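## Task

Dry run EL-3179 (plate and dispenser tubing empty). Step 1 was already done and TIMER is running (set to 4 min 13 s, partly elapsed). Remaining, in order: wait for TIMER to expire; lift the lid off the plate and set it on LP1 seated flat within its locators and not upside down; move the plate from N1 onto the dispenser's stage, seated, then press the dispenser's START, pressing once more if its stage does not move, and wait for Done to light; press the reader's IN/OUT so its stage comes out, then transfer the plate from the dispenser stage to the reader stage, seated, with well A1 at the corner engraved 'A1'; press the reader's START, wait for Results to light, and leave the plate inside. Same failure conditions: plate uncovered for a long stretch while TIMER runs; dispenser started before TIMER expires, with plate covered or off its stage, or started again after running; starting either machine or sending the reader stage in while the plate on that stage is not at least roughly within its locators. Robot-held results do not count; release and clear away at the end. Pressing the reader's START with something you had to change still wrong is worse than not pressing it.

## Robot and tools

Robot: two 6-joint arms, left_arm and right_arm, each with a parallel gripper. Bases in the scene frame: left_arm at (-0.009, +0.268, 0) m, quat_wxyz (+0.996, 0, 0, -0.085); right_arm at (-0.040, -0.284, 0) m, quat_wxyz (+1.000, 0, 0, -0.008). Scene frame: origin on the table top midway between the arms, +x out over the table, +z up, left_arm on the +y side. The arm names do not refer to image sides.

Stations: LP1 and N1 are named bench spots on the deck. TIMER is loose; START/STOP is its lower right key; a mark above the display is blue while counting; its lamp turns green near the end and red when time is up. DISPENSER: START is the leftmost key; status list top to bottom Ready, Done, Dispensing. A capped loose bottle stands beside it. READER: lower row, START is first from the left, IN/OUT third; status list top to bottom Ready, Results, Plate out, Reading. On labelled items, well A1 sits at the labelled short end, in the corner farther from the labelled long side. Loose objects may occasionally get nudged by something.

execute_actions takes "actions", a list holding zero or one item, plus optional "pictures" (boolean). Empty list: no command, returns state and pictures. A motion item is {"rows": [...], "steps": n}: n from 4 to 15 control steps (1/30 s each, default 15); up to 15 rows, one per step, last row repeated if rows run out. Each row is one flat list of 14 numbers covering both arms, even if one stays still: left_arm waist, shoulder, elbow, wrist pitch, wrist yaw, wrist roll, opening, then the same 7 for right_arm. Joint values are absolute target angles in radians (same form as the Joint positions line), not offsets. Ranges: waist -2.880 to 2.880, shoulder 0.000 to 3.142, elbow 0.000 to 3.019, wrist pitch -1.693 to 1.571, wrist yaw -1.571 to 1.571, wrist roll -2.094 to 2.094; true ends may differ by 0.019. Going more than 0.019 beyond a range and beyond the current angle gets the whole call refused (nothing sent); targets beyond a real end are clipped there, possibly reported as "joint sent to its limit". Opening is absolute, -1 closed to +1 fully open. A wait item is {"steps": n} with n up to 300, counted from the previous result, reply time included.

Motion limits: each step's target is capped near the measured angle (waist 0.264, shoulder 0.32, elbow 0.276, wrist pitch 0.33, wrist yaw 0.186, wrist roll 0.522 rad), and if targets would move a gripper over 70 mm from where it is, all are pulled back. Far moves therefore take several calls. Moves of a few mm may do nothing. Arms keep heading to the last row while you think or wait, until motion settles or a step is HELD. Results come 4 steps before an action ends; those steps run during your reply.

Results: state line left_arm: … | right_arm: … gives each gripper's end_effector_position (m, between the finger pads, about 1 cm behind the tips) and quat_wxyz in the scene frame; accuracy drops at long reach. Fingers point along gripper +z and close along y. Joint positions/velocities list joints (rad, rad/s) then finger gap (m; 0.094 fully open). grip_measured is the opening on the command scale; to hold, command about 0.03 below it (less for a lighter hold). Per-pad force limit about 50-62 N, less for parts under about 2 mm thick. HELD marks steps not sent; "joint command not followed" means a clearance check altered targets. Joint torques follow joint order, with offsets and noise. MOTOR HOT appears from 85 °C; at 100 °C an OVER-TEMPERATURE FAULT drops that arm, so avoid long loaded holds.

zoom_image: camera (cam_head_left, cam_head_right, cam_left_wrist, cam_right_wrist, each 672x504) and region [x0, y0, x1, y1] in pixels from the top-left, at most 504x504; gives a closer view of the latest image. read_manual(section="licences") returns only licence text. finished_scene(scene) ends scene 1 or 2 permanently and reports success; the next scene's task then arrives.

Avoid: dropping or knocking anything off the table (ends the scene), tipping the loose timer or bottle, hard pushes, slams, arm-to-arm collisions. Release everything and back away before finishing.

Each tool is called after "Request:" as a command line: name --argument value for each argument, lists and objects as JSON in quotes; but a table of rows of numbers goes row by row, as --pt "numbers of a row", without its own name.

## Session

Request:
execute_actions --actions '[]'

Scene clock: 0.00 s of 27600.00 s.
left_arm: end_effector_position=(+0.3260, +0.2993, +0.3144) grip_measured=+1.000 end_effector_quat_wxyz=(+0.223, -0.347, +0.908, +0.073) | right_arm: end_effector_position=(+0.2767, -0.7331, +0.3411) grip_measured=+1.000 end_effector_quat_wxyz=(+0.080, +0.544, +0.592, -0.589)
Joint positions: left_arm=[ 0.104  0.988  1.126 -1.349 -0.315 -0.739  0.094] | right_arm=[-0.636  1.667  1.572 -1.331  1.27   0.728  0.094]
Joint velocities: left_arm=[ 0.005  0.005  0.007 -0.027 -0.022 -0.007  0.   ] | right_arm=[-0.015 -0.005  0.002  0.002 -0.081  0.037  0.   ]
Joint torques (N m, as the arm reports them, + toward a larger angle): no reading

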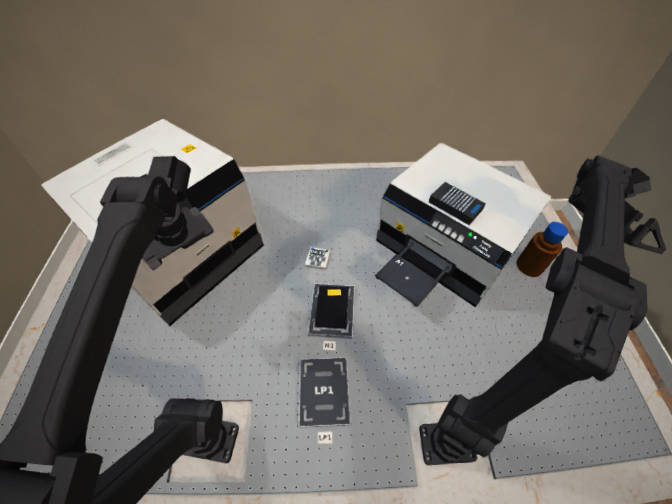

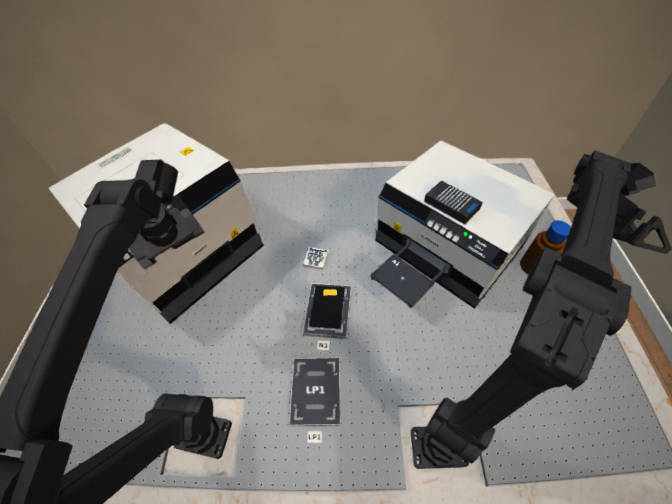

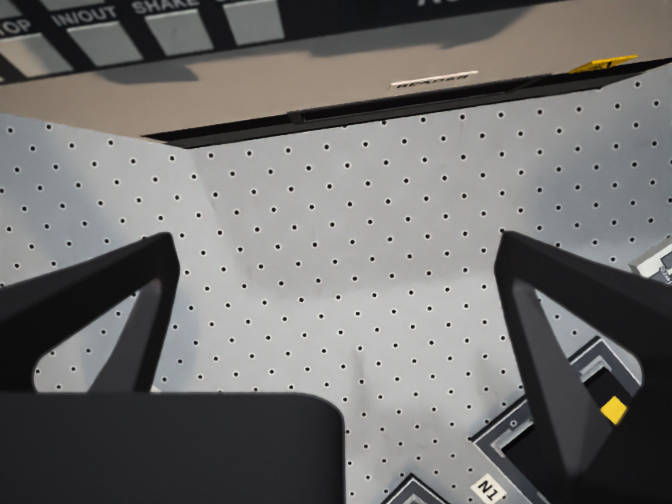

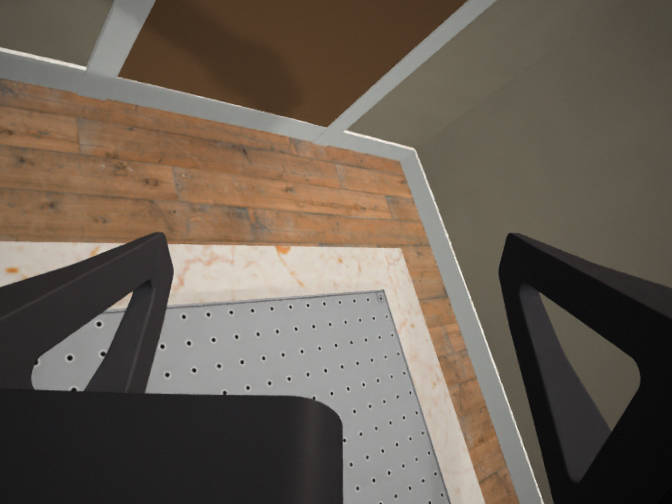

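Request:
zoom_image --camera "cam_head_left" --region '[285, 235, 375, 355]'

Request:
zoom_image --camera "cam_head_left" --region '[295, 240, 340, 275]'

Request:
zoom_image --camera "cam_head_left" --region '[360, 170, 580, 320]'

Region (285, 235, 375, 355) of cam_head_left's 672x504 image, scaled by 4.200, with more detail than that image has; it fills the left 378 columns of this view, and the rest is white.

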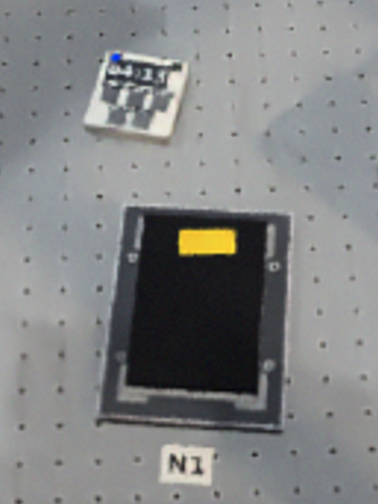

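Region (295, 240, 340, 275) of cam_head_left's 672x504 image, scaled by 11.200, with more detail than that image has.

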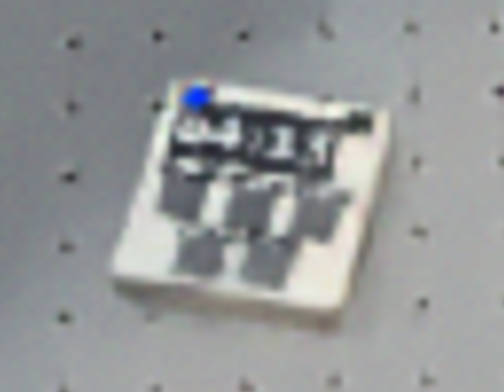

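Region (360, 170, 580, 320) of cam_head_left's 672x504 image, scaled by 2.291, with more detail than that image has; it fills the top 344 rows of this view, and the rest is white.

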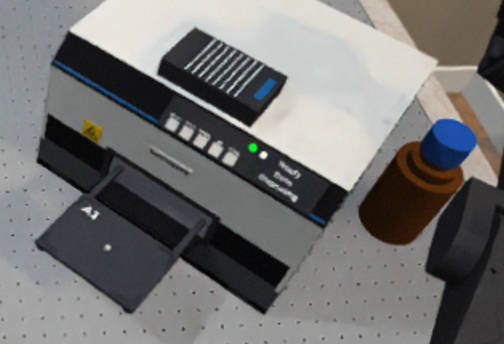

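Request:
zoom_image --camera "cam_head_left" --region '[303, 305, 363, 345]'

Request:
zoom_image --camera "cam_head_right" --region '[295, 278, 360, 345]'

Request:
zoom_image --camera "cam_left_wrist" --region '[460, 330, 672, 504]'

Region (303, 305, 363, 345) of cam_head_left's 672x504 image, scaled by 8.400, with more detail than that image has.

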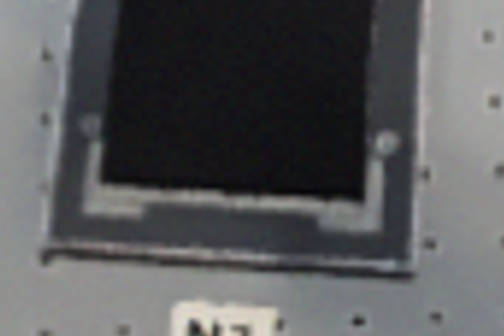

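Region (295, 278, 360, 345) of cam_head_right's 672x504 image, scaled by 7.522, with more detail than that image has; it fills the left 489 columns of this view, and the rest is white.

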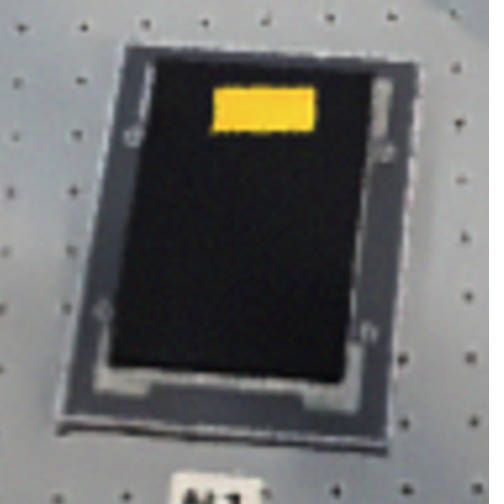

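Region (460, 330, 672, 504) of cam_left_wrist's 672x504 image, scaled by 2.377, with more detail than that image has; it fills the top 414 rows of this view, and the rest is white.

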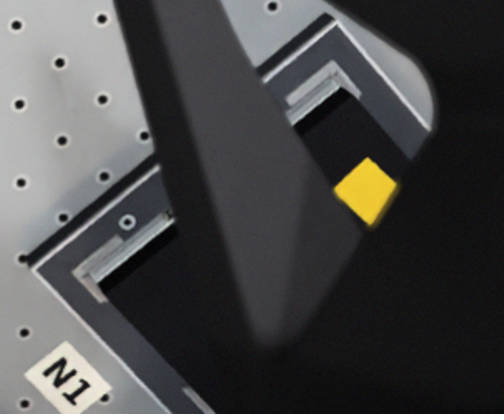

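Request:
execute_actions --actions '[{"rows": [ [0.101,0.989,1.125,-1.346,-0.313,-0.737,1,-0.639,1.667,1.571,-1.328,1.269,0.726,1], [0.090,0.990,1.123,-1.338,-0.306,-0.729,1,-0.646,1.666,1.568,-1.320,1.265,0.719,1], [0.074,0.993,1.119,-1.323,-0.296,-0.718,1,-0.658,1.665,1.562,-1.305,1.259,0.708,1], [0.052,0.996,1.114,-1.303,-0.282,-0.703,1,-0.674,1.664,1.555,-1.285,1.250,0.692,1], [0.027,1.001,1.107,-1.277,-0.266,-0.684,1,-0.693,1.662,1.545,-1.259,1.238,0.674,1], [-0.003,1.006,1.098,-1.246,-0.247,-0.662,1,-0.715,1.660,1.533,-1.228,1.224,0.652,1], [-0.036,1.013,1.088,-1.208,-0.226,-0.637,1,-0.739,1.658,1.518,-1.190,1.208,0.628,1], [-0.071,1.021,1.077,-1.165,-0.204,-0.610,1,-0.764,1.655,1.502,-1.147,1.189,0.601,1], [-0.107,1.029,1.063,-1.117,-0.181,-0.579,1,-0.791,1.652,1.482,-1.099,1.167,0.571,1], [-0.144,1.039,1.047,-1.062,-0.158,-0.548,1,-0.818,1.648,1.460,-1.044,1.143,0.539,1], [-0.181,1.049,1.031,-1.005,-0.134,-0.514,1,-0.845,1.645,1.437,-0.987,1.118,0.506,1], [-0.217,1.059,1.014,-0.947,-0.111,-0.479,1,-0.872,1.641,1.413,-0.929,1.092,0.472,1], [-0.252,1.069,0.997,-0.890,-0.089,-0.443,1,-0.897,1.637,1.389,-0.872,1.067,0.436,1], [-0.285,1.079,0.980,-0.833,-0.068,-0.406,1,-0.921,1.633,1.364,-0.815,1.041,0.400,1], [-0.315,1.090,0.962,-0.775,-0.049,-0.370,1,-0.943,1.630,1.339,-0.757,1.016,0.364,1] ], "steps": 15}]'

Request:
execute_actions --actions '[{"rows": [ [-0.340,1.100,0.945,-0.718,-0.033,-0.333,1,-0.962,1.626,1.314,-0.700,0.991,0.328,1], [-0.362,1.110,0.927,-0.660,-0.019,-0.296,1,-0.978,1.622,1.288,-0.643,0.965,0.292,1], [-0.378,1.120,0.908,-0.603,-0.009,-0.260,1,-0.990,1.618,1.262,-0.585,0.940,0.256,1], [-0.389,1.130,0.890,-0.546,-0.002,-0.225,1,-0.997,1.615,1.236,-0.528,0.914,0.222,1], [-0.392,1.140,0.871,-0.488,0,-0.191,1,-1.0,1.611,1.209,-0.471,0.889,0.189,1], [-0.392,1.151,0.852,-0.431,0,-0.160,1,-1.0,1.607,1.182,-0.413,0.864,0.157,1], [-0.392,1.161,0.833,-0.374,0,-0.129,1,-1.0,1.603,1.154,-0.356,0.838,0.127,1], [-0.392,1.171,0.813,-0.316,0,-0.102,1,-1.0,1.600,1.126,-0.299,0.813,0.100,1], [-0.392,1.181,0.793,-0.259,0,-0.077,1,-1.0,1.596,1.098,-0.241,0.787,0.076,1], [-0.392,1.191,0.773,-0.201,0,-0.055,1,-1.0,1.592,1.070,-0.184,0.762,0.054,1], [-0.392,1.201,0.753,-0.144,0,-0.036,1,-1.0,1.588,1.041,-0.126,0.737,0.036,1], [-0.392,1.212,0.732,-0.087,0,-0.021,1,-1.0,1.585,1.011,-0.069,0.711,0.020,1], [-0.392,1.222,0.711,-0.029,0,-0.010,1,-1.0,1.581,0.981,-0.012,0.686,0.009,1], [-0.392,1.232,0.690,0.028,0,-0.002,1,-1.0,1.577,0.951,0.046,0.660,0.002,1], [-0.392,1.242,0.669,0.086,0,0,1,-1.0,1.574,0.921,0.103,0.635,0,1] ], "steps": 15}]'

Request:
execute_actions --actions '[{"rows": [ [-0.392,1.252,0.647,0.143,0,0,1,-1.0,1.570,0.890,0.160,0.610,0,1], [-0.392,1.262,0.625,0.200,0,0,1,-1.0,1.566,0.859,0.218,0.584,0,1], [-0.392,1.272,0.603,0.258,0,0,1,-1.0,1.562,0.827,0.275,0.559,0,1], [-0.392,1.283,0.581,0.315,0,0,1,-1.0,1.559,0.795,0.332,0.533,0,1], [-0.392,1.293,0.558,0.372,0,0,1,-1.0,1.555,0.763,0.390,0.508,0,1], [-0.392,1.303,0.535,0.430,0,0,1,-1.0,1.551,0.730,0.447,0.483,0,1], [-0.392,1.313,0.512,0.487,0,0,1,-1.0,1.547,0.697,0.505,0.457,0,1], [-0.392,1.323,0.488,0.545,0,0,1,-1.0,1.544,0.664,0.562,0.432,0,1], [-0.392,1.333,0.465,0.602,0,0,1,-1.0,1.540,0.630,0.619,0.406,0,1], [-0.392,1.344,0.441,0.659,0,0,1,-1.0,1.536,0.596,0.677,0.381,0,1], [-0.392,1.354,0.416,0.717,0,0,1,-1.0,1.532,0.562,0.734,0.356,0,1], [-0.392,1.364,0.392,0.774,0,0,1,-1.0,1.529,0.527,0.791,0.330,0,1], [-0.392,1.374,0.367,0.831,0,0,1,-1.0,1.525,0.491,0.849,0.305,0,1], [-0.392,1.384,0.342,0.889,0,0,1,-1.0,1.521,0.456,0.906,0.279,0,1], [-0.392,1.394,0.317,0.946,0,0,1,-1.0,1.517,0.420,0.963,0.254,0,1] ], "steps": 15}]'

Request:
execute_actions --actions '[{"rows": [ [-0.392,1.405,0.291,1.004,0,0,1,-1.0,1.514,0.384,1.021,0.229,0,1], [-0.392,1.415,0.266,1.061,0,0,1,-1.0,1.510,0.347,1.078,0.203,0,1], [-0.392,1.425,0.239,1.118,0,0,1,-1.0,1.506,0.310,1.135,0.178,0,1], [-0.392,1.435,0.213,1.176,0,0,1,-1.0,1.502,0.272,1.193,0.152,0,1], [-0.392,1.445,0.187,1.233,0,0,1,-1.0,1.499,0.235,1.250,0.127,0,1], [-0.392,1.455,0.161,1.288,0,0,1,-1.0,1.495,0.198,1.305,0.103,0,1], [-0.392,1.463,0.138,1.336,0,0,1,-1.0,1.492,0.166,1.353,0.081,0,1], [-0.392,1.471,0.118,1.379,0,0,1,-1.0,1.489,0.137,1.396,0.062,0,1], [-0.392,1.478,0.100,1.417,0,0,1,-1.0,1.487,0.111,1.434,0.046,0,1], [-0.392,1.483,0.085,1.448,0,0,1,-1.0,1.485,0.089,1.465,0.032,0,1], [-0.392,1.488,0.072,1.474,0,0,1,-1.0,1.483,0.072,1.491,0.020,0,1], [-0.392,1.491,0.063,1.494,0,0,1,-1.0,1.482,0.058,1.511,0.011,0,1], [-0.392,1.494,0.056,1.509,0,0,1,-1.0,1.481,0.048,1.526,0.005,0,1], [-0.392,1.495,0.051,1.517,0,0,1,-1.0,1.480,0.042,1.534,0.001,0,1], [-0.392,1.496,0.050,1.520,0,0,1,-1.0,1.480,0.040,1.537,0,0,1] ], "steps": 15}]'

Request:
execute_actions --actions '[{"steps": 20}]' --pictures true

Scene clock: 12.37 s of 27600.00 s.
left_arm: end_effector_position=(+0.3612, +0.1941, +0.2946) grip_measured=+1.000 end_effector_quat_wxyz=(+0.258, -0.191, +0.946, -0.039) | right_arm: end_effector_position=(+0.2354, -0.7784, +0.3007) grip_measured=+1.000 end_effector_quat_wxyz=(+0.087, +0.599, +0.582, -0.543)
Joint positions: left_arm=[-0.099  1.006  1.061 -1.119 -0.158 -0.625  0.094] | right_arm=[-0.766  1.657  1.491 -1.092  1.142  0.616  0.094]
Joint velocities: left_arm=[-1.187  0.239 -0.398  1.482  0.579  0.711  0.   ] | right_arm=[-0.904 -0.063 -0.598  1.429 -0.579 -0.667  0.   ]
Joint torques (N m, as the arm reports them, + toward a larger angle): left_arm=[-0.04 -2.69 10.63  1.26 -0.13  0.15] | right_arm=[  1.11 -20.     9.14   0.83   0.57  -0.01]
Steps of this call (steps 1 to 360: nothing new was sent; steps 361 to 371: the first 11 steps of this action). Readings (joint positions):
361: left_arm=[0.104 0.988 1.126 -1.349 -0.315 -0.739] | right_arm=[-0.636 1.667 1.572 -1.331 1.270 0.728]
362: left_arm=[0.104 0.988 1.126 -1.349 -0.312 -0.739] | right_arm=[-0.636 1.667 1.572 -1.331 1.270 0.728]
364: left_arm=[0.097 0.988 1.123 -1.341 -0.296 -0.733] | right_arm=[-0.640 1.667 1.572 -1.320 1.260 0.723]
368: left_arm=[0.015 0.990 1.096 -1.249 -0.227 -0.689] | right_arm=[-0.687 1.663 1.545 -1.223 1.208 0.679]
371: the state above

Scene clock: 12.87 s of 27600.00 s.
left_arm: end_effector_position=(+0.3994, +0.0061, +0.2086) grip_measured=+1.000 end_effector_quat_wxyz=(+0.409, +0.185, +0.880, -0.156) | right_arm: end_effector_position=(+0.1560, -0.8443, +0.1814) grip_measured=+1.000 end_effector_quat_wxyz=(+0.186, +0.600, +0.625, -0.464)
Joint positions: left_arm=[-0.401  1.175  0.783 -0.273 -0.    -0.157  0.094] | right_arm=[-1.017  1.611  1.098 -0.25   0.761  0.158  0.094]
Joint velocities: left_arm=[ 0.005  0.249 -0.549  1.648  0.037  0.755  0.   ] | right_arm=[ 0.161 -0.151 -0.764  1.658 -0.535 -0.755  0.   ]
Joint torques (N m, as the arm reports them, + toward a larger angle): left_arm=[ 1.36 -6.86 11.02  1.72 -0.08  0.12] | right_arm=[  3.67 -19.18   9.28   1.61   0.3   -0.02]
Steps of this call (steps 1 to 4: the last 4 steps of your previous action; steps 5 to 15: the first 11 steps of this action). Readings (joint positions):
5: left_arm=[-0.289 1.068 0.977 -0.840 -0.049 -0.478] | right_arm=[-0.931 1.649 1.370 -0.818 1.015 0.472]
6: left_arm=[-0.320 1.082 0.958 -0.784 -0.033 -0.444] | right_arm=[-0.959 1.648 1.343 -0.762 0.990 0.440]
8: left_arm=[-0.368 1.108 0.920 -0.671 -0.010 -0.376] | right_arm=[-1.003 1.643 1.289 -0.649 0.940 0.374]
12: left_arm=[-0.401 1.149 0.841 -0.445 -0.000 -0.242] | right_arm=[-1.029 1.626 1.181 -0.422 0.839 0.244]
15: the state above

Scene clock: 13.37 s of 27600.00 s.
left_arm: end_effector_position=(+0.3935, +0.0099, +0.1527) grip_measured=+1.000 end_effector_quat_wxyz=(+0.574, +0.219, +0.770, -0.173) | right_arm: end_effector_position=(+0.1875, -0.7724, +0.1311) grip_measured=+1.000 end_effector_quat_wxyz=(+0.432, +0.489, +0.638, -0.410)
Joint positions: left_arm=[-0.401  1.326  0.456  0.584 -0.    -0.015  0.094] | right_arm=[-1.     1.555  0.627  0.608  0.379  0.017  0.094]
Joint velocities: left_arm=[-0.005  0.308 -0.676  1.673 -0.066 -0.022  0.   ] | right_arm=[ 0.005 -0.122 -0.95   1.639 -0.637 -0.022  0.   ]
Joint torques (N m, as the arm reports them, + toward a larger angle): left_arm=[ 1.42 -6.11  8.2   2.12 -0.08  0.14] | right_arm=[  3.1  -15.47   7.15   2.19   0.03  -0.04]
Steps of this call (steps 1 to 4: the last 4 steps of your previous action; steps 5 to 15: the first 11 steps of this action). Readings (joint positions):
5: left_arm=[-0.401 1.221 0.683 0.014 -0.000 -0.061] | right_arm=[-1.000 1.588 0.953 0.037 0.633 0.063]
6: left_arm=[-0.401 1.232 0.662 0.071 -0.000 -0.051] | right_arm=[-1.000 1.585 0.922 0.095 0.607 0.053]
8: left_arm=[-0.401 1.252 0.618 0.185 -0.000 -0.036] | right_arm=[-1.000 1.578 0.860 0.209 0.557 0.038]
12: left_arm=[-0.401 1.295 0.527 0.413 -0.000 -0.021] | right_arm=[-1.000 1.565 0.729 0.437 0.456 0.023]
15: the state above

Scene clock: 13.87 s of 27600.00 s.
left_arm: end_effector_position=(+0.3035, +0.0677, +0.1422) grip_measured=+1.000 end_effector_quat_wxyz=(+0.681, +0.194, +0.676, -0.204) | right_arm: end_effector_position=(+0.1530, -0.6072, +0.1419) grip_measured=+1.000 end_effector_quat_wxyz=(+0.620, +0.355, +0.603, -0.354)
Joint positions: left_arm=[-0.401  1.468  0.094  1.387 -0.    -0.011  0.094] | right_arm=[-1.     1.497  0.106  1.41   0.034  0.013  0.094]
Joint velocities: left_arm=[-0.005  0.161 -0.452  0.994 -0.066 -0.037  0.   ] | right_arm=[-0.034 -0.063 -0.662  0.984 -0.198  0.037  0.   ]
Joint torques (N m, as the arm reports them, + toward a larger angle): left_arm=[ 1.43 -4.52  4.33  2.16 -0.09  0.12] | right_arm=[ 3.08 -8.47  4.17  2.34 -0.09 -0.05]
Steps of this call (steps 1 to 4: the last 4 steps of your previous action; steps 5 to 15: the first 11 steps of this action). Readings (joint positions):
5: left_arm=[-0.401 1.377 0.333 0.871 -0.000 -0.012] | right_arm=[-1.000 1.534 0.452 0.894 0.252 0.014]
6: left_arm=[-0.401 1.386 0.308 0.928 -0.000 -0.012] | right_arm=[-1.000 1.531 0.415 0.952 0.227 0.014]
8: left_arm=[-0.401 1.407 0.257 1.043 -0.000 -0.011] | right_arm=[-1.000 1.523 0.342 1.066 0.176 0.013]
12: left_arm=[-0.401 1.446 0.154 1.262 -0.000 -0.011] | right_arm=[-1.000 1.507 0.194 1.285 0.082 0.013]
15: the state above

Scene clock: 14.53 s of 27600.00 s.
left_arm: end_effector_position=(+0.2893, +0.0767, +0.1512) grip_measured=+1.000 end_effector_quat_wxyz=(+0.699, +0.189, +0.657, -0.209) | right_arm: end_effector_position=(+0.1446, -0.5837, +0.1529) grip_measured=+1.000 end_effector_quat_wxyz=(+0.642, +0.336, +0.591, -0.354)
Joint positions: left_arm=[-0.401  1.483  0.05   1.498 -0.    -0.01   0.094] | right_arm=[-1.     1.488  0.044  1.52   0.004  0.012  0.094]
Joint velocities: left_arm=[-0.015 -0.005  0.007  0.017 -0.022 -0.051  0.   ] | right_arm=[ 0.005 -0.005  0.012 -0.002 -0.051 -0.066  0.   ]
Joint torques (N m, as the arm reports them, + toward a larger angle): left_arm=[ 1.36 -3.21  2.92  2.49 -0.09  0.12] | right_arm=[ 2.99 -7.45  2.79  2.78 -0.14 -0.06]
Kept back: nothing.
Steps of this call (steps 1 to 4: the last 4 steps of your previous action; steps 5 to 20: the robot went on to your last target). Readings (joint positions):
1: left_arm=[-0.401 1.473 0.079 1.417 -0.000 -0.011] | right_arm=[-1.000 1.495 0.086 1.441 0.023 0.013]
2: left_arm=[-0.401 1.477 0.067 1.443 -0.000 -0.011] | right_arm=[-1.000 1.492 0.069 1.467 0.015 0.012]
4: left_arm=[-0.401 1.481 0.054 1.477 -0.000 -0.011] | right_arm=[-1.000 1.489 0.049 1.501 0.006 0.012]
8: left_arm=[-0.401 1.483 0.050 1.496 -0.000 -0.010] | right_arm=[-1.000 1.488 0.044 1.519 0.004 0.012]
20: the state above

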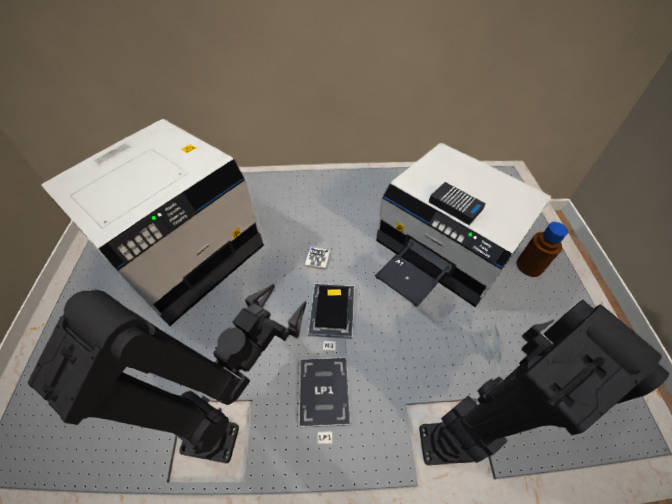

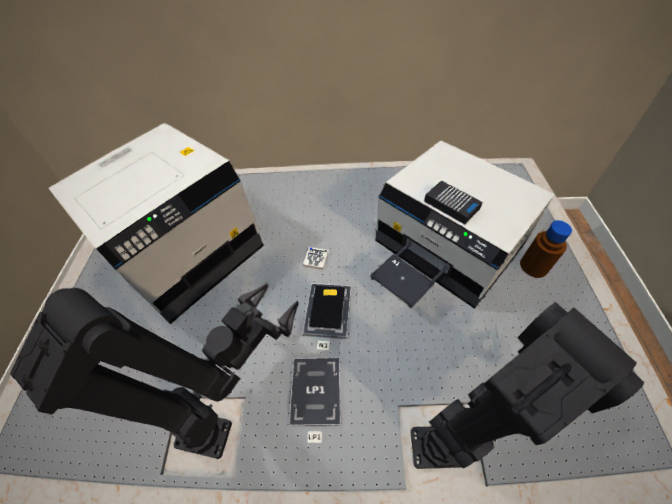

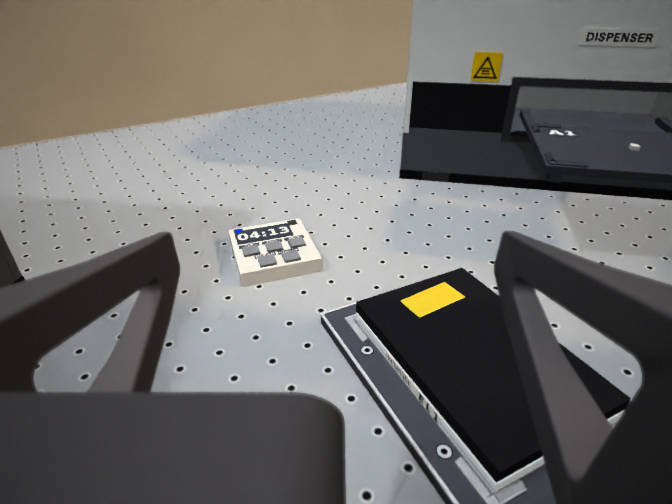

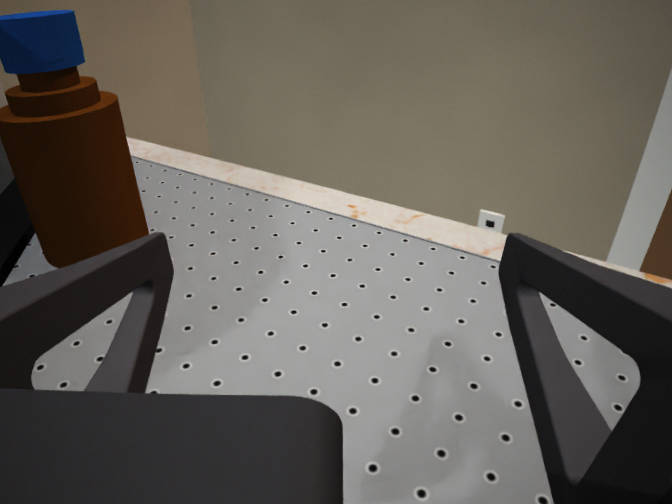

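Request:
zoom_image --camera "cam_left_wrist" --region '[310, 255, 640, 504]'

Request:
zoom_image --camera "cam_left_wrist" --region '[480, 60, 672, 204]'

Region (310, 255, 640, 504) of cam_left_wrist's 672x504 image, scaled by 1.527, with more detail than that image has; it fills the top 380 rows of this view, and the rest is white.

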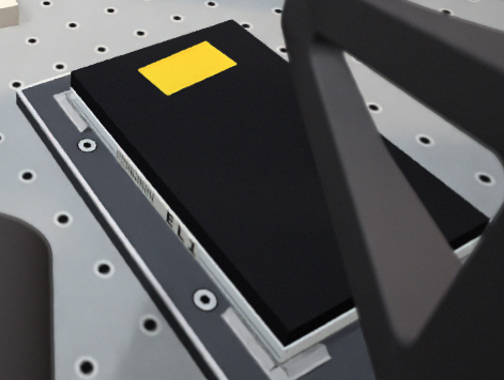

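Region (480, 60, 672, 204) of cam_left_wrist's 672x504 image, scaled by 2.625, with more detail than that image has; it fills the top 378 rows of this view, and the rest is white.

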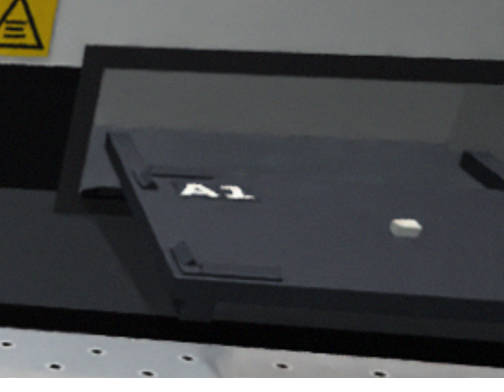

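Request:
zoom_image --camera "cam_head_left" --region '[270, 275, 400, 445]'

Request:
zoom_image --camera "cam_head_left" --region '[285, 350, 375, 440]'

Region (270, 275, 400, 445) of cam_head_left's 672x504 image, scaled by 2.965, with more detail than that image has; it fills the left 385 columns of this view, and the rest is white.

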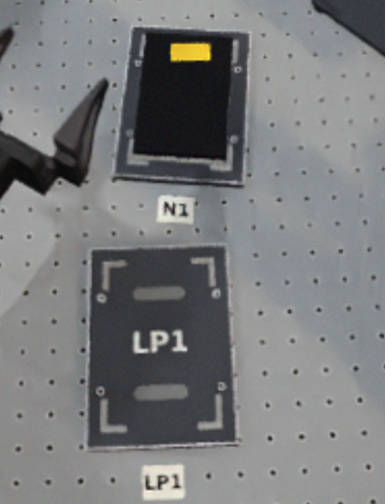

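Region (285, 350, 375, 440) of cam_head_left's 672x504 image, scaled by 5.600, with more detail than that image has.

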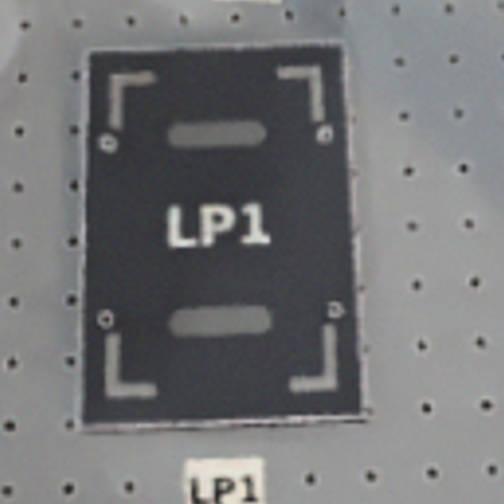

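Request:
execute_actions --actions '[{"steps": 300}]'

Request:
execute_actions --actions '[{"steps": 300}]' --pictures true

Request:
zoom_image --camera "cam_left_wrist" --region '[215, 205, 335, 295]'

Scene clock: 24.53 s of 27600.00 s.
left_arm: end_effector_position=(+0.2893, +0.0767, +0.1512) grip_measured=+1.000 end_effector_quat_wxyz=(+0.699, +0.189, +0.657, -0.209) | right_arm: end_effector_position=(+0.1446, -0.5837, +0.1529) grip_measured=+1.000 end_effector_quat_wxyz=(+0.642, +0.336, +0.591, -0.354)
Joint positions: left_arm=[-0.401  1.483  0.05   1.498 -0.    -0.01   0.094] | right_arm=[-1.     1.488  0.044  1.52   0.004  0.012  0.094]
Joint velocities: left_arm=[ 0.015 -0.005 -0.017  0.002 -0.066  0.007  0.   ] | right_arm=[-0.015 -0.015 -0.007 -0.007 -0.037  0.007  0.   ]
Joint torques (N m, as the arm reports them, + toward a larger angle): left_arm=[ 1.51 -3.45  2.98  2.44 -0.09  0.13] | right_arm=[ 3.07 -7.44  2.72  2.81 -0.13 -0.06]
Kept back: nothing.
Steps of this call (steps 1 to 15: the robot went on to your last target; steps 16 to 300: nothing new was sent). Readings (joint positions):
1: left_arm=[-0.401 1.483 0.050 1.498 -0.000 -0.010] | right_arm=[-1.000 1.488 0.044 1.520 0.004 0.012]
2: left_arm=[-0.401 1.483 0.050 1.498 -0.000 -0.010] | right_arm=[-1.000 1.488 0.044 1.520 0.004 0.012]
4: left_arm=[-0.401 1.483 0.050 1.498 -0.000 -0.010] | right_arm=[-1.000 1.488 0.044 1.520 0.004 0.012]
8: left_arm=[-0.401 1.483 0.050 1.498 -0.000 -0.010] | right_arm=[-1.000 1.488 0.044 1.520 0.004 0.012]
300: the state above
All arms were judged still, so your last target was given up. Only a new action makes them travel on or press farther. Fingers that are still opening or closing keep moving.

Scene clock: 34.53 s of 27600.00 s.
left_arm: end_effector_position=(+0.2893, +0.0767, +0.1512) grip_measured=+1.000 end_effector_quat_wxyz=(+0.699, +0.189, +0.657, -0.209) | right_arm: end_effector_position=(+0.1446, -0.5837, +0.1529) grip_measured=+1.000 end_effector_quat_wxyz=(+0.642, +0.336, +0.591, -0.354)
Joint positions: left_arm=[-0.401  1.483  0.05   1.498 -0.    -0.01   0.094] | right_arm=[-1.     1.488  0.044  1.52   0.004  0.012  0.094]
Joint velocities: left_arm=[-0.005 -0.015  0.002  0.002 -0.051 -0.022  0.   ] | right_arm=[ 0.005 -0.015 -0.017 -0.002 -0.066 -0.066  0.   ]
Joint torques (N m, as the arm reports them, + toward a larger angle): left_arm=[ 1.44 -3.23  3.    2.47 -0.1   0.12] | right_arm=[ 3.07 -7.37  2.76  2.79 -0.13 -0.06]
Kept back: nothing.
Steps of this call (steps 1 to 300: nothing new was sent). Readings (joint positions):
1: left_arm=[-0.401 1.483 0.050 1.498 -0.000 -0.010] | right_arm=[-1.000 1.488 0.044 1.520 0.004 0.012]
2: left_arm=[-0.401 1.483 0.050 1.498 -0.000 -0.010] | right_arm=[-1.000 1.488 0.044 1.520 0.004 0.012]
4: left_arm=[-0.401 1.483 0.050 1.498 -0.000 -0.010] | right_arm=[-1.000 1.488 0.044 1.520 0.004 0.012]
8: left_arm=[-0.401 1.483 0.050 1.498 -0.000 -0.010] | right_arm=[-1.000 1.488 0.044 1.520 0.004 0.012]
300: the state above

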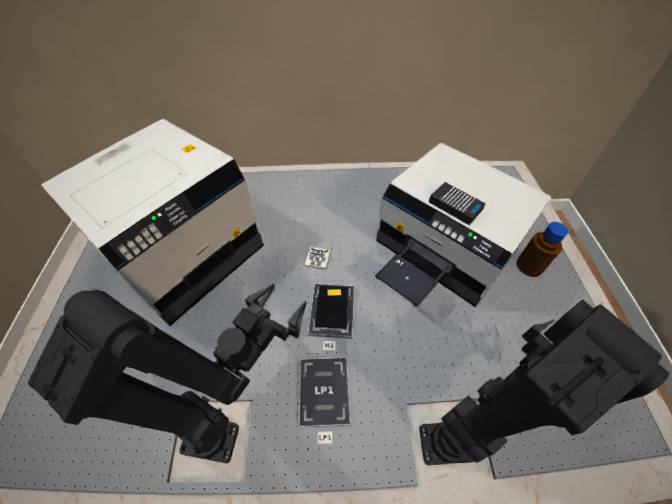

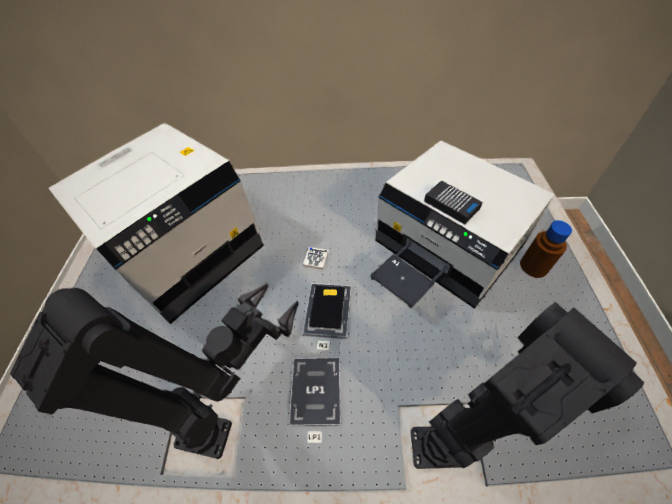

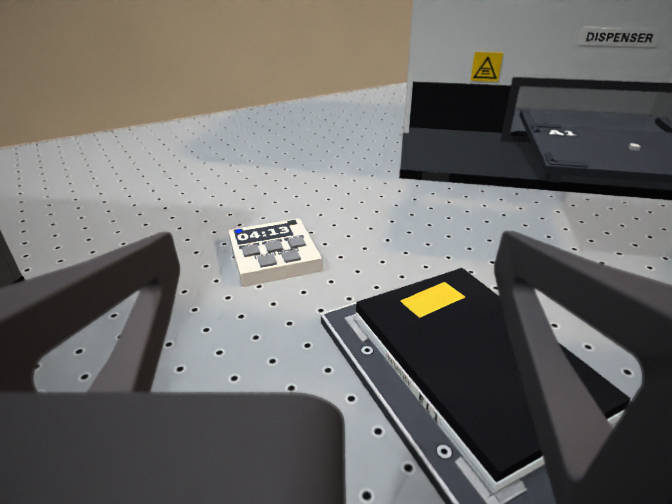

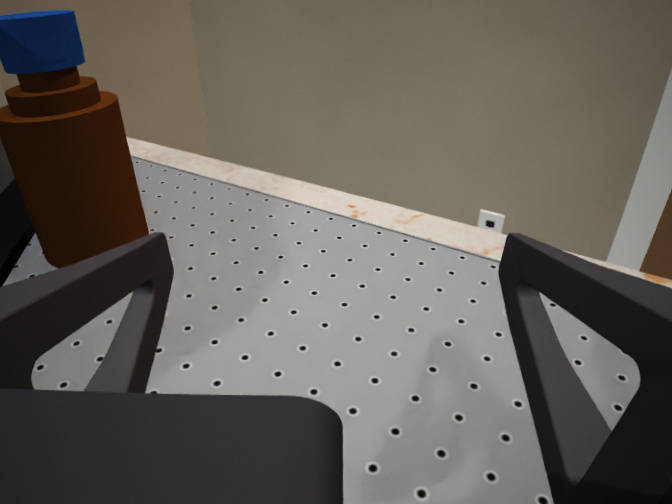

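Region (215, 205, 335, 295) of cam_left_wrist's 672x504 image, scaled by 4.200, with more detail than that image has; it fills the top 378 rows of this view, and the rest is white.

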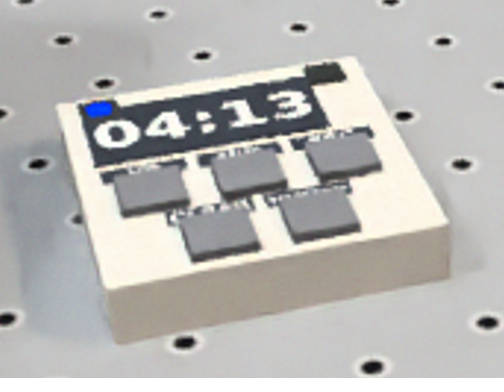

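Request:
execute_actions --actions '[{"steps": 300}]'

Request:
execute_actions --actions '[{"steps": 300}]'

Request:
execute_actions --actions '[{"steps": 300}]' --pictures true

Scene clock: 44.53 s of 27600.00 s.
left_arm: end_effector_position=(+0.2893, +0.0767, +0.1512) grip_measured=+1.000 end_effector_quat_wxyz=(+0.699, +0.189, +0.657, -0.209) | right_arm: end_effector_position=(+0.1446, -0.5837, +0.1529) grip_measured=+1.000 end_effector_quat_wxyz=(+0.642, +0.336, +0.591, -0.354)
Joint positions: left_arm=[-0.401  1.483  0.05   1.498 -0.    -0.01   0.094] | right_arm=[-1.     1.488  0.044  1.52   0.004  0.012  0.094]
Joint velocities: left_arm=[-0.005 -0.005 -0.012  0.002 -0.022  0.066  0.   ] | right_arm=[-0.015 -0.005 -0.022  0.002 -0.051 -0.125  0.   ]
Joint torques (N m, as the arm reports them, + toward a larger angle): left_arm=[ 1.43 -3.18  2.94  2.52 -0.09  0.12] | right_arm=[ 3.07 -7.45  2.76  2.78 -0.13 -0.06]
Kept back: nothing.
Steps of this call (steps 1 to 300: nothing new was sent). Readings (joint positions):
1: left_arm=[-0.401 1.483 0.050 1.498 -0.000 -0.010] | right_arm=[-1.000 1.488 0.044 1.520 0.004 0.012]
2: left_arm=[-0.401 1.483 0.050 1.498 -0.000 -0.010] | right_arm=[-1.000 1.488 0.044 1.520 0.004 0.012]
4: left_arm=[-0.401 1.483 0.050 1.498 -0.000 -0.010] | right_arm=[-1.000 1.488 0.044 1.520 0.004 0.012]
8: left_arm=[-0.401 1.483 0.050 1.498 -0.000 -0.010] | right_arm=[-1.000 1.488 0.044 1.520 0.004 0.012]
300: the state above

Scene clock: 54.53 s of 27600.00 s.
left_arm: end_effector_position=(+0.2893, +0.0767, +0.1512) grip_measured=+1.000 end_effector_quat_wxyz=(+0.699, +0.189, +0.657, -0.209) | right_arm: end_effector_position=(+0.1446, -0.5837, +0.1529) grip_measured=+1.000 end_effector_quat_wxyz=(+0.642, +0.336, +0.591, -0.354)
Joint positions: left_arm=[-0.401  1.483  0.05   1.498 -0.    -0.01   0.094] | right_arm=[-1.     1.488  0.044  1.52   0.004  0.012  0.094]
Joint velocities: left_arm=[-0.005 -0.015 -0.017 -0.012 -0.051 -0.081  0.   ] | right_arm=[ 0.005 -0.005  0.007 -0.007  0.051 -0.037  0.   ]
Joint torques (N m, as the arm reports them, + toward a larger angle): left_arm=[ 1.51 -3.36  2.98  2.44 -0.1   0.12] | right_arm=[ 3.06 -7.47  2.78  2.8  -0.13 -0.06]
Kept back: nothing.
Steps of this call (steps 1 to 300: nothing new was sent). Readings (joint positions):
1: left_arm=[-0.401 1.483 0.050 1.498 -0.000 -0.010] | right_arm=[-1.000 1.488 0.044 1.520 0.004 0.012]
2: left_arm=[-0.401 1.483 0.050 1.498 -0.000 -0.010] | right_arm=[-1.000 1.488 0.044 1.520 0.004 0.012]
4: left_arm=[-0.401 1.483 0.050 1.498 -0.000 -0.010] | right_arm=[-1.000 1.488 0.044 1.520 0.004 0.012]
8: left_arm=[-0.401 1.483 0.050 1.498 -0.000 -0.010] | right_arm=[-1.000 1.488 0.044 1.520 0.004 0.012]
300: the state above

Scene clock: 64.53 s of 27600.00 s.
left_arm: end_effector_position=(+0.2893, +0.0767, +0.1512) grip_measured=+1.000 end_effector_quat_wxyz=(+0.699, +0.189, +0.657, -0.209) | right_arm: end_effector_position=(+0.1446, -0.5837, +0.1529) grip_measured=+1.000 end_effector_quat_wxyz=(+0.642, +0.336, +0.591, -0.354)
Joint positions: left_arm=[-0.401  1.483  0.05   1.498 -0.    -0.01   0.094] | right_arm=[-1.     1.488  0.044  1.52   0.004  0.012  0.094]
Joint velocities: left_arm=[-0.005  0.005  0.012  0.012 -0.007  0.022  0.   ] | right_arm=[-0.015  0.005  0.007 -0.012  0.051 -0.022  0.   ]
Joint torques (N m, as the arm reports them, + toward a larger angle): left_arm=[ 1.66 -3.17  2.96  2.47 -0.09  0.12] | right_arm=[ 3.01 -7.4   2.77  2.79 -0.13 -0.06]
Kept back: nothing.
Steps of this call (steps 1 to 300: nothing new was sent). Readings (joint positions):
1: left_arm=[-0.401 1.483 0.050 1.498 -0.000 -0.010] | right_arm=[-1.000 1.488 0.044 1.520 0.004 0.012]
2: left_arm=[-0.401 1.483 0.050 1.498 -0.000 -0.010] | right_arm=[-1.000 1.488 0.044 1.520 0.004 0.012]
4: left_arm=[-0.401 1.483 0.050 1.498 -0.000 -0.010] | right_arm=[-1.000 1.488 0.044 1.520 0.004 0.012]
8: left_arm=[-0.401 1.483 0.050 1.498 -0.000 -0.010] | right_arm=[-1.000 1.488 0.044 1.520 0.004 0.012]
300: the state above

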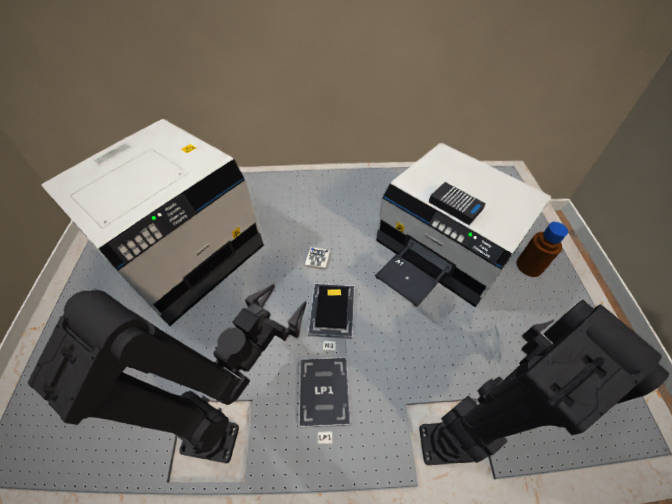

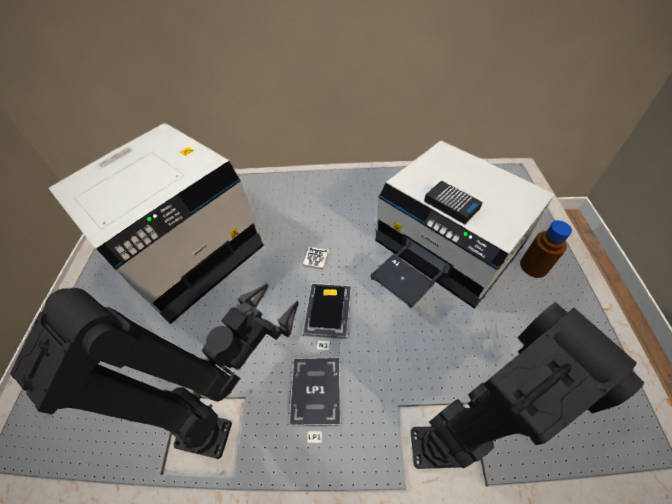

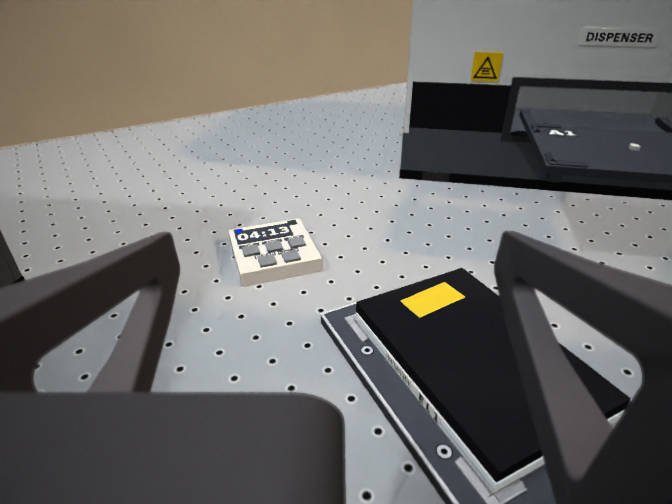

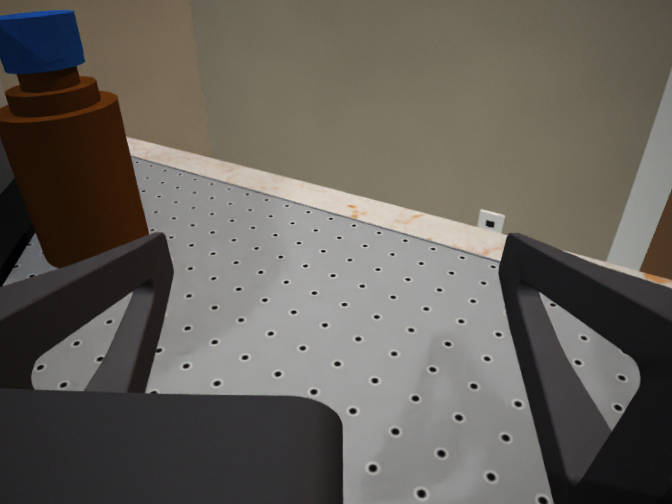

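Request:
execute_actions --actions '[{"steps": 300}]'

Request:
execute_actions --actions '[{"steps": 300}]' --pictures true

Scene clock: 74.53 s of 27600.00 s.
left_arm: end_effector_position=(+0.2893, +0.0767, +0.1512) grip_measured=+1.000 end_effector_quat_wxyz=(+0.699, +0.189, +0.657, -0.209) | right_arm: end_effector_position=(+0.1446, -0.5837, +0.1529) grip_measured=+1.000 end_effector_quat_wxyz=(+0.642, +0.336, +0.591, -0.354)
Joint positions: left_arm=[-0.401  1.483  0.05   1.498 -0.    -0.01   0.094] | right_arm=[-1.     1.488  0.044  1.52   0.004  0.012  0.094]
Joint velocities: left_arm=[-0.005 -0.005 -0.002  0.012 -0.022  0.007  0.   ] | right_arm=[-0.024 -0.015  0.012  0.007 -0.066 -0.022  0.   ]
Joint torques (N m, as the arm reports them, + toward a larger angle): left_arm=[ 1.64 -3.3   2.99  2.49 -0.09  0.12] | right_arm=[ 3.03 -7.46  2.77  2.81 -0.13 -0.06]
Kept back: nothing.
Steps of this call (steps 1 to 300: nothing new was sent). Readings (joint positions):
1: left_arm=[-0.401 1.483 0.050 1.498 -0.000 -0.010] | right_arm=[-1.000 1.488 0.044 1.520 0.004 0.012]
2: left_arm=[-0.401 1.483 0.050 1.498 -0.000 -0.010] | right_arm=[-1.000 1.488 0.044 1.520 0.004 0.012]
4: left_arm=[-0.401 1.483 0.050 1.498 -0.000 -0.010] | right_arm=[-1.000 1.488 0.044 1.520 0.004 0.012]
8: left_arm=[-0.401 1.483 0.050 1.498 -0.000 -0.010] | right_arm=[-1.000 1.488 0.044 1.520 0.004 0.012]
300: the state above

Scene clock: 84.53 s of 27600.00 s.
left_arm: end_effector_position=(+0.2893, +0.0767, +0.1512) grip_measured=+1.000 end_effector_quat_wxyz=(+0.699, +0.189, +0.657, -0.209) | right_arm: end_effector_position=(+0.1446, -0.5837, +0.1529) grip_measured=+1.000 end_effector_quat_wxyz=(+0.642, +0.336, +0.591, -0.354)
Joint positions: left_arm=[-0.401  1.483  0.05   1.498 -0.    -0.01   0.094] | right_arm=[-1.     1.488  0.044  1.52   0.004  0.012  0.094]
Joint velocities: left_arm=[-0.005 -0.015 -0.002 -0.012 -0.022  0.037  0.   ] | right_arm=[ 0.005 -0.005  0.007 -0.002 -0.007 -0.022  0.   ]
Joint torques (N m, as the arm reports them, + toward a larger angle): left_arm=[ 1.38 -3.2   2.96  2.47 -0.1   0.13] | right_arm=[ 3.04 -7.44  2.75  2.78 -0.13 -0.06]
Kept back: nothing.
Steps of this call (steps 1 to 300: nothing new was sent). Readings (joint positions):
1: left_arm=[-0.401 1.483 0.050 1.498 -0.000 -0.010] | right_arm=[-1.000 1.488 0.044 1.520 0.004 0.012]
2: left_arm=[-0.401 1.483 0.050 1.498 -0.000 -0.010] | right_arm=[-1.000 1.488 0.044 1.520 0.004 0.012]
4: left_arm=[-0.401 1.483 0.050 1.498 -0.000 -0.010] | right_arm=[-1.000 1.488 0.044 1.520 0.004 0.012]
8: left_arm=[-0.401 1.483 0.050 1.498 -0.000 -0.010] | right_arm=[-1.000 1.488 0.044 1.520 0.004 0.012]
300: the state above

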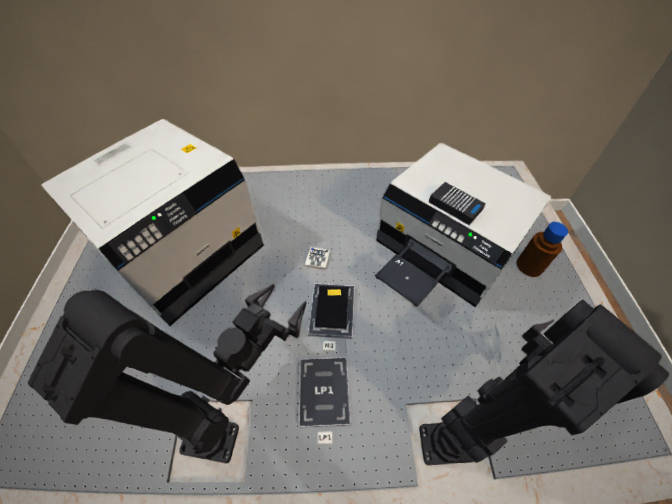

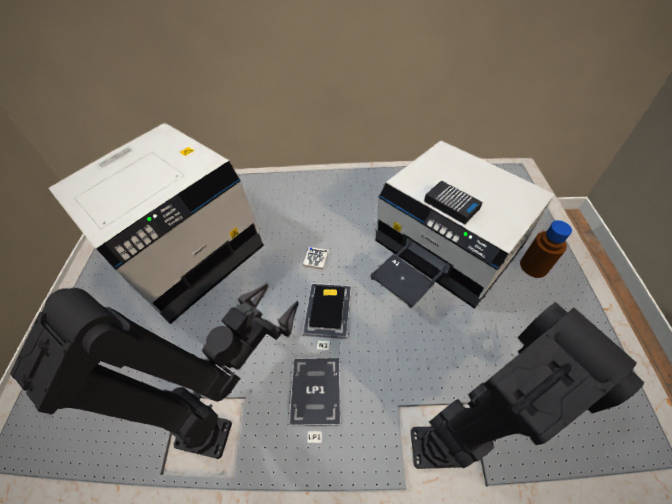

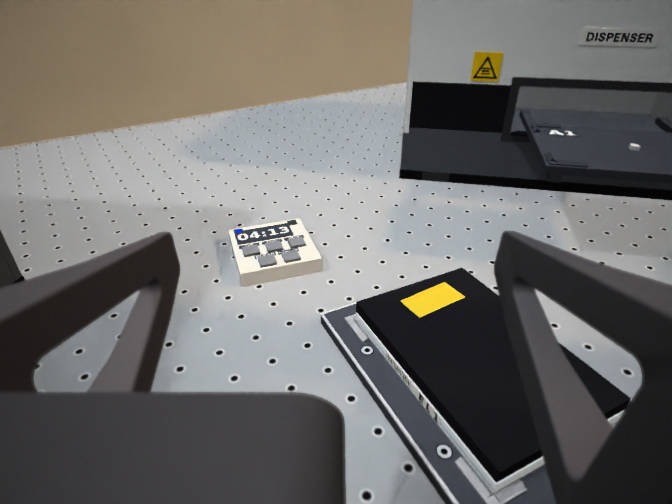

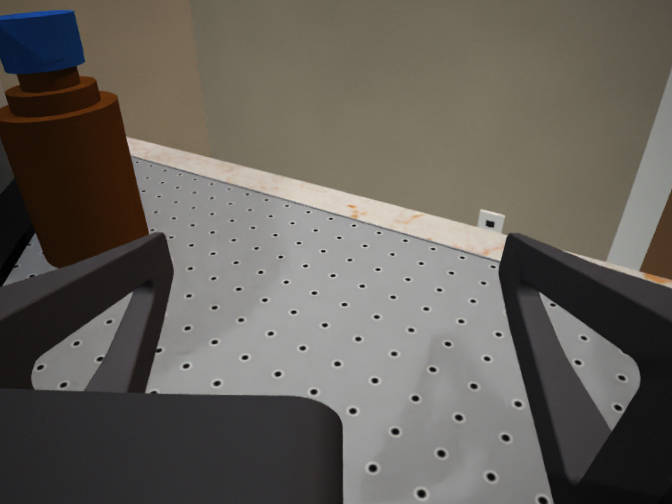

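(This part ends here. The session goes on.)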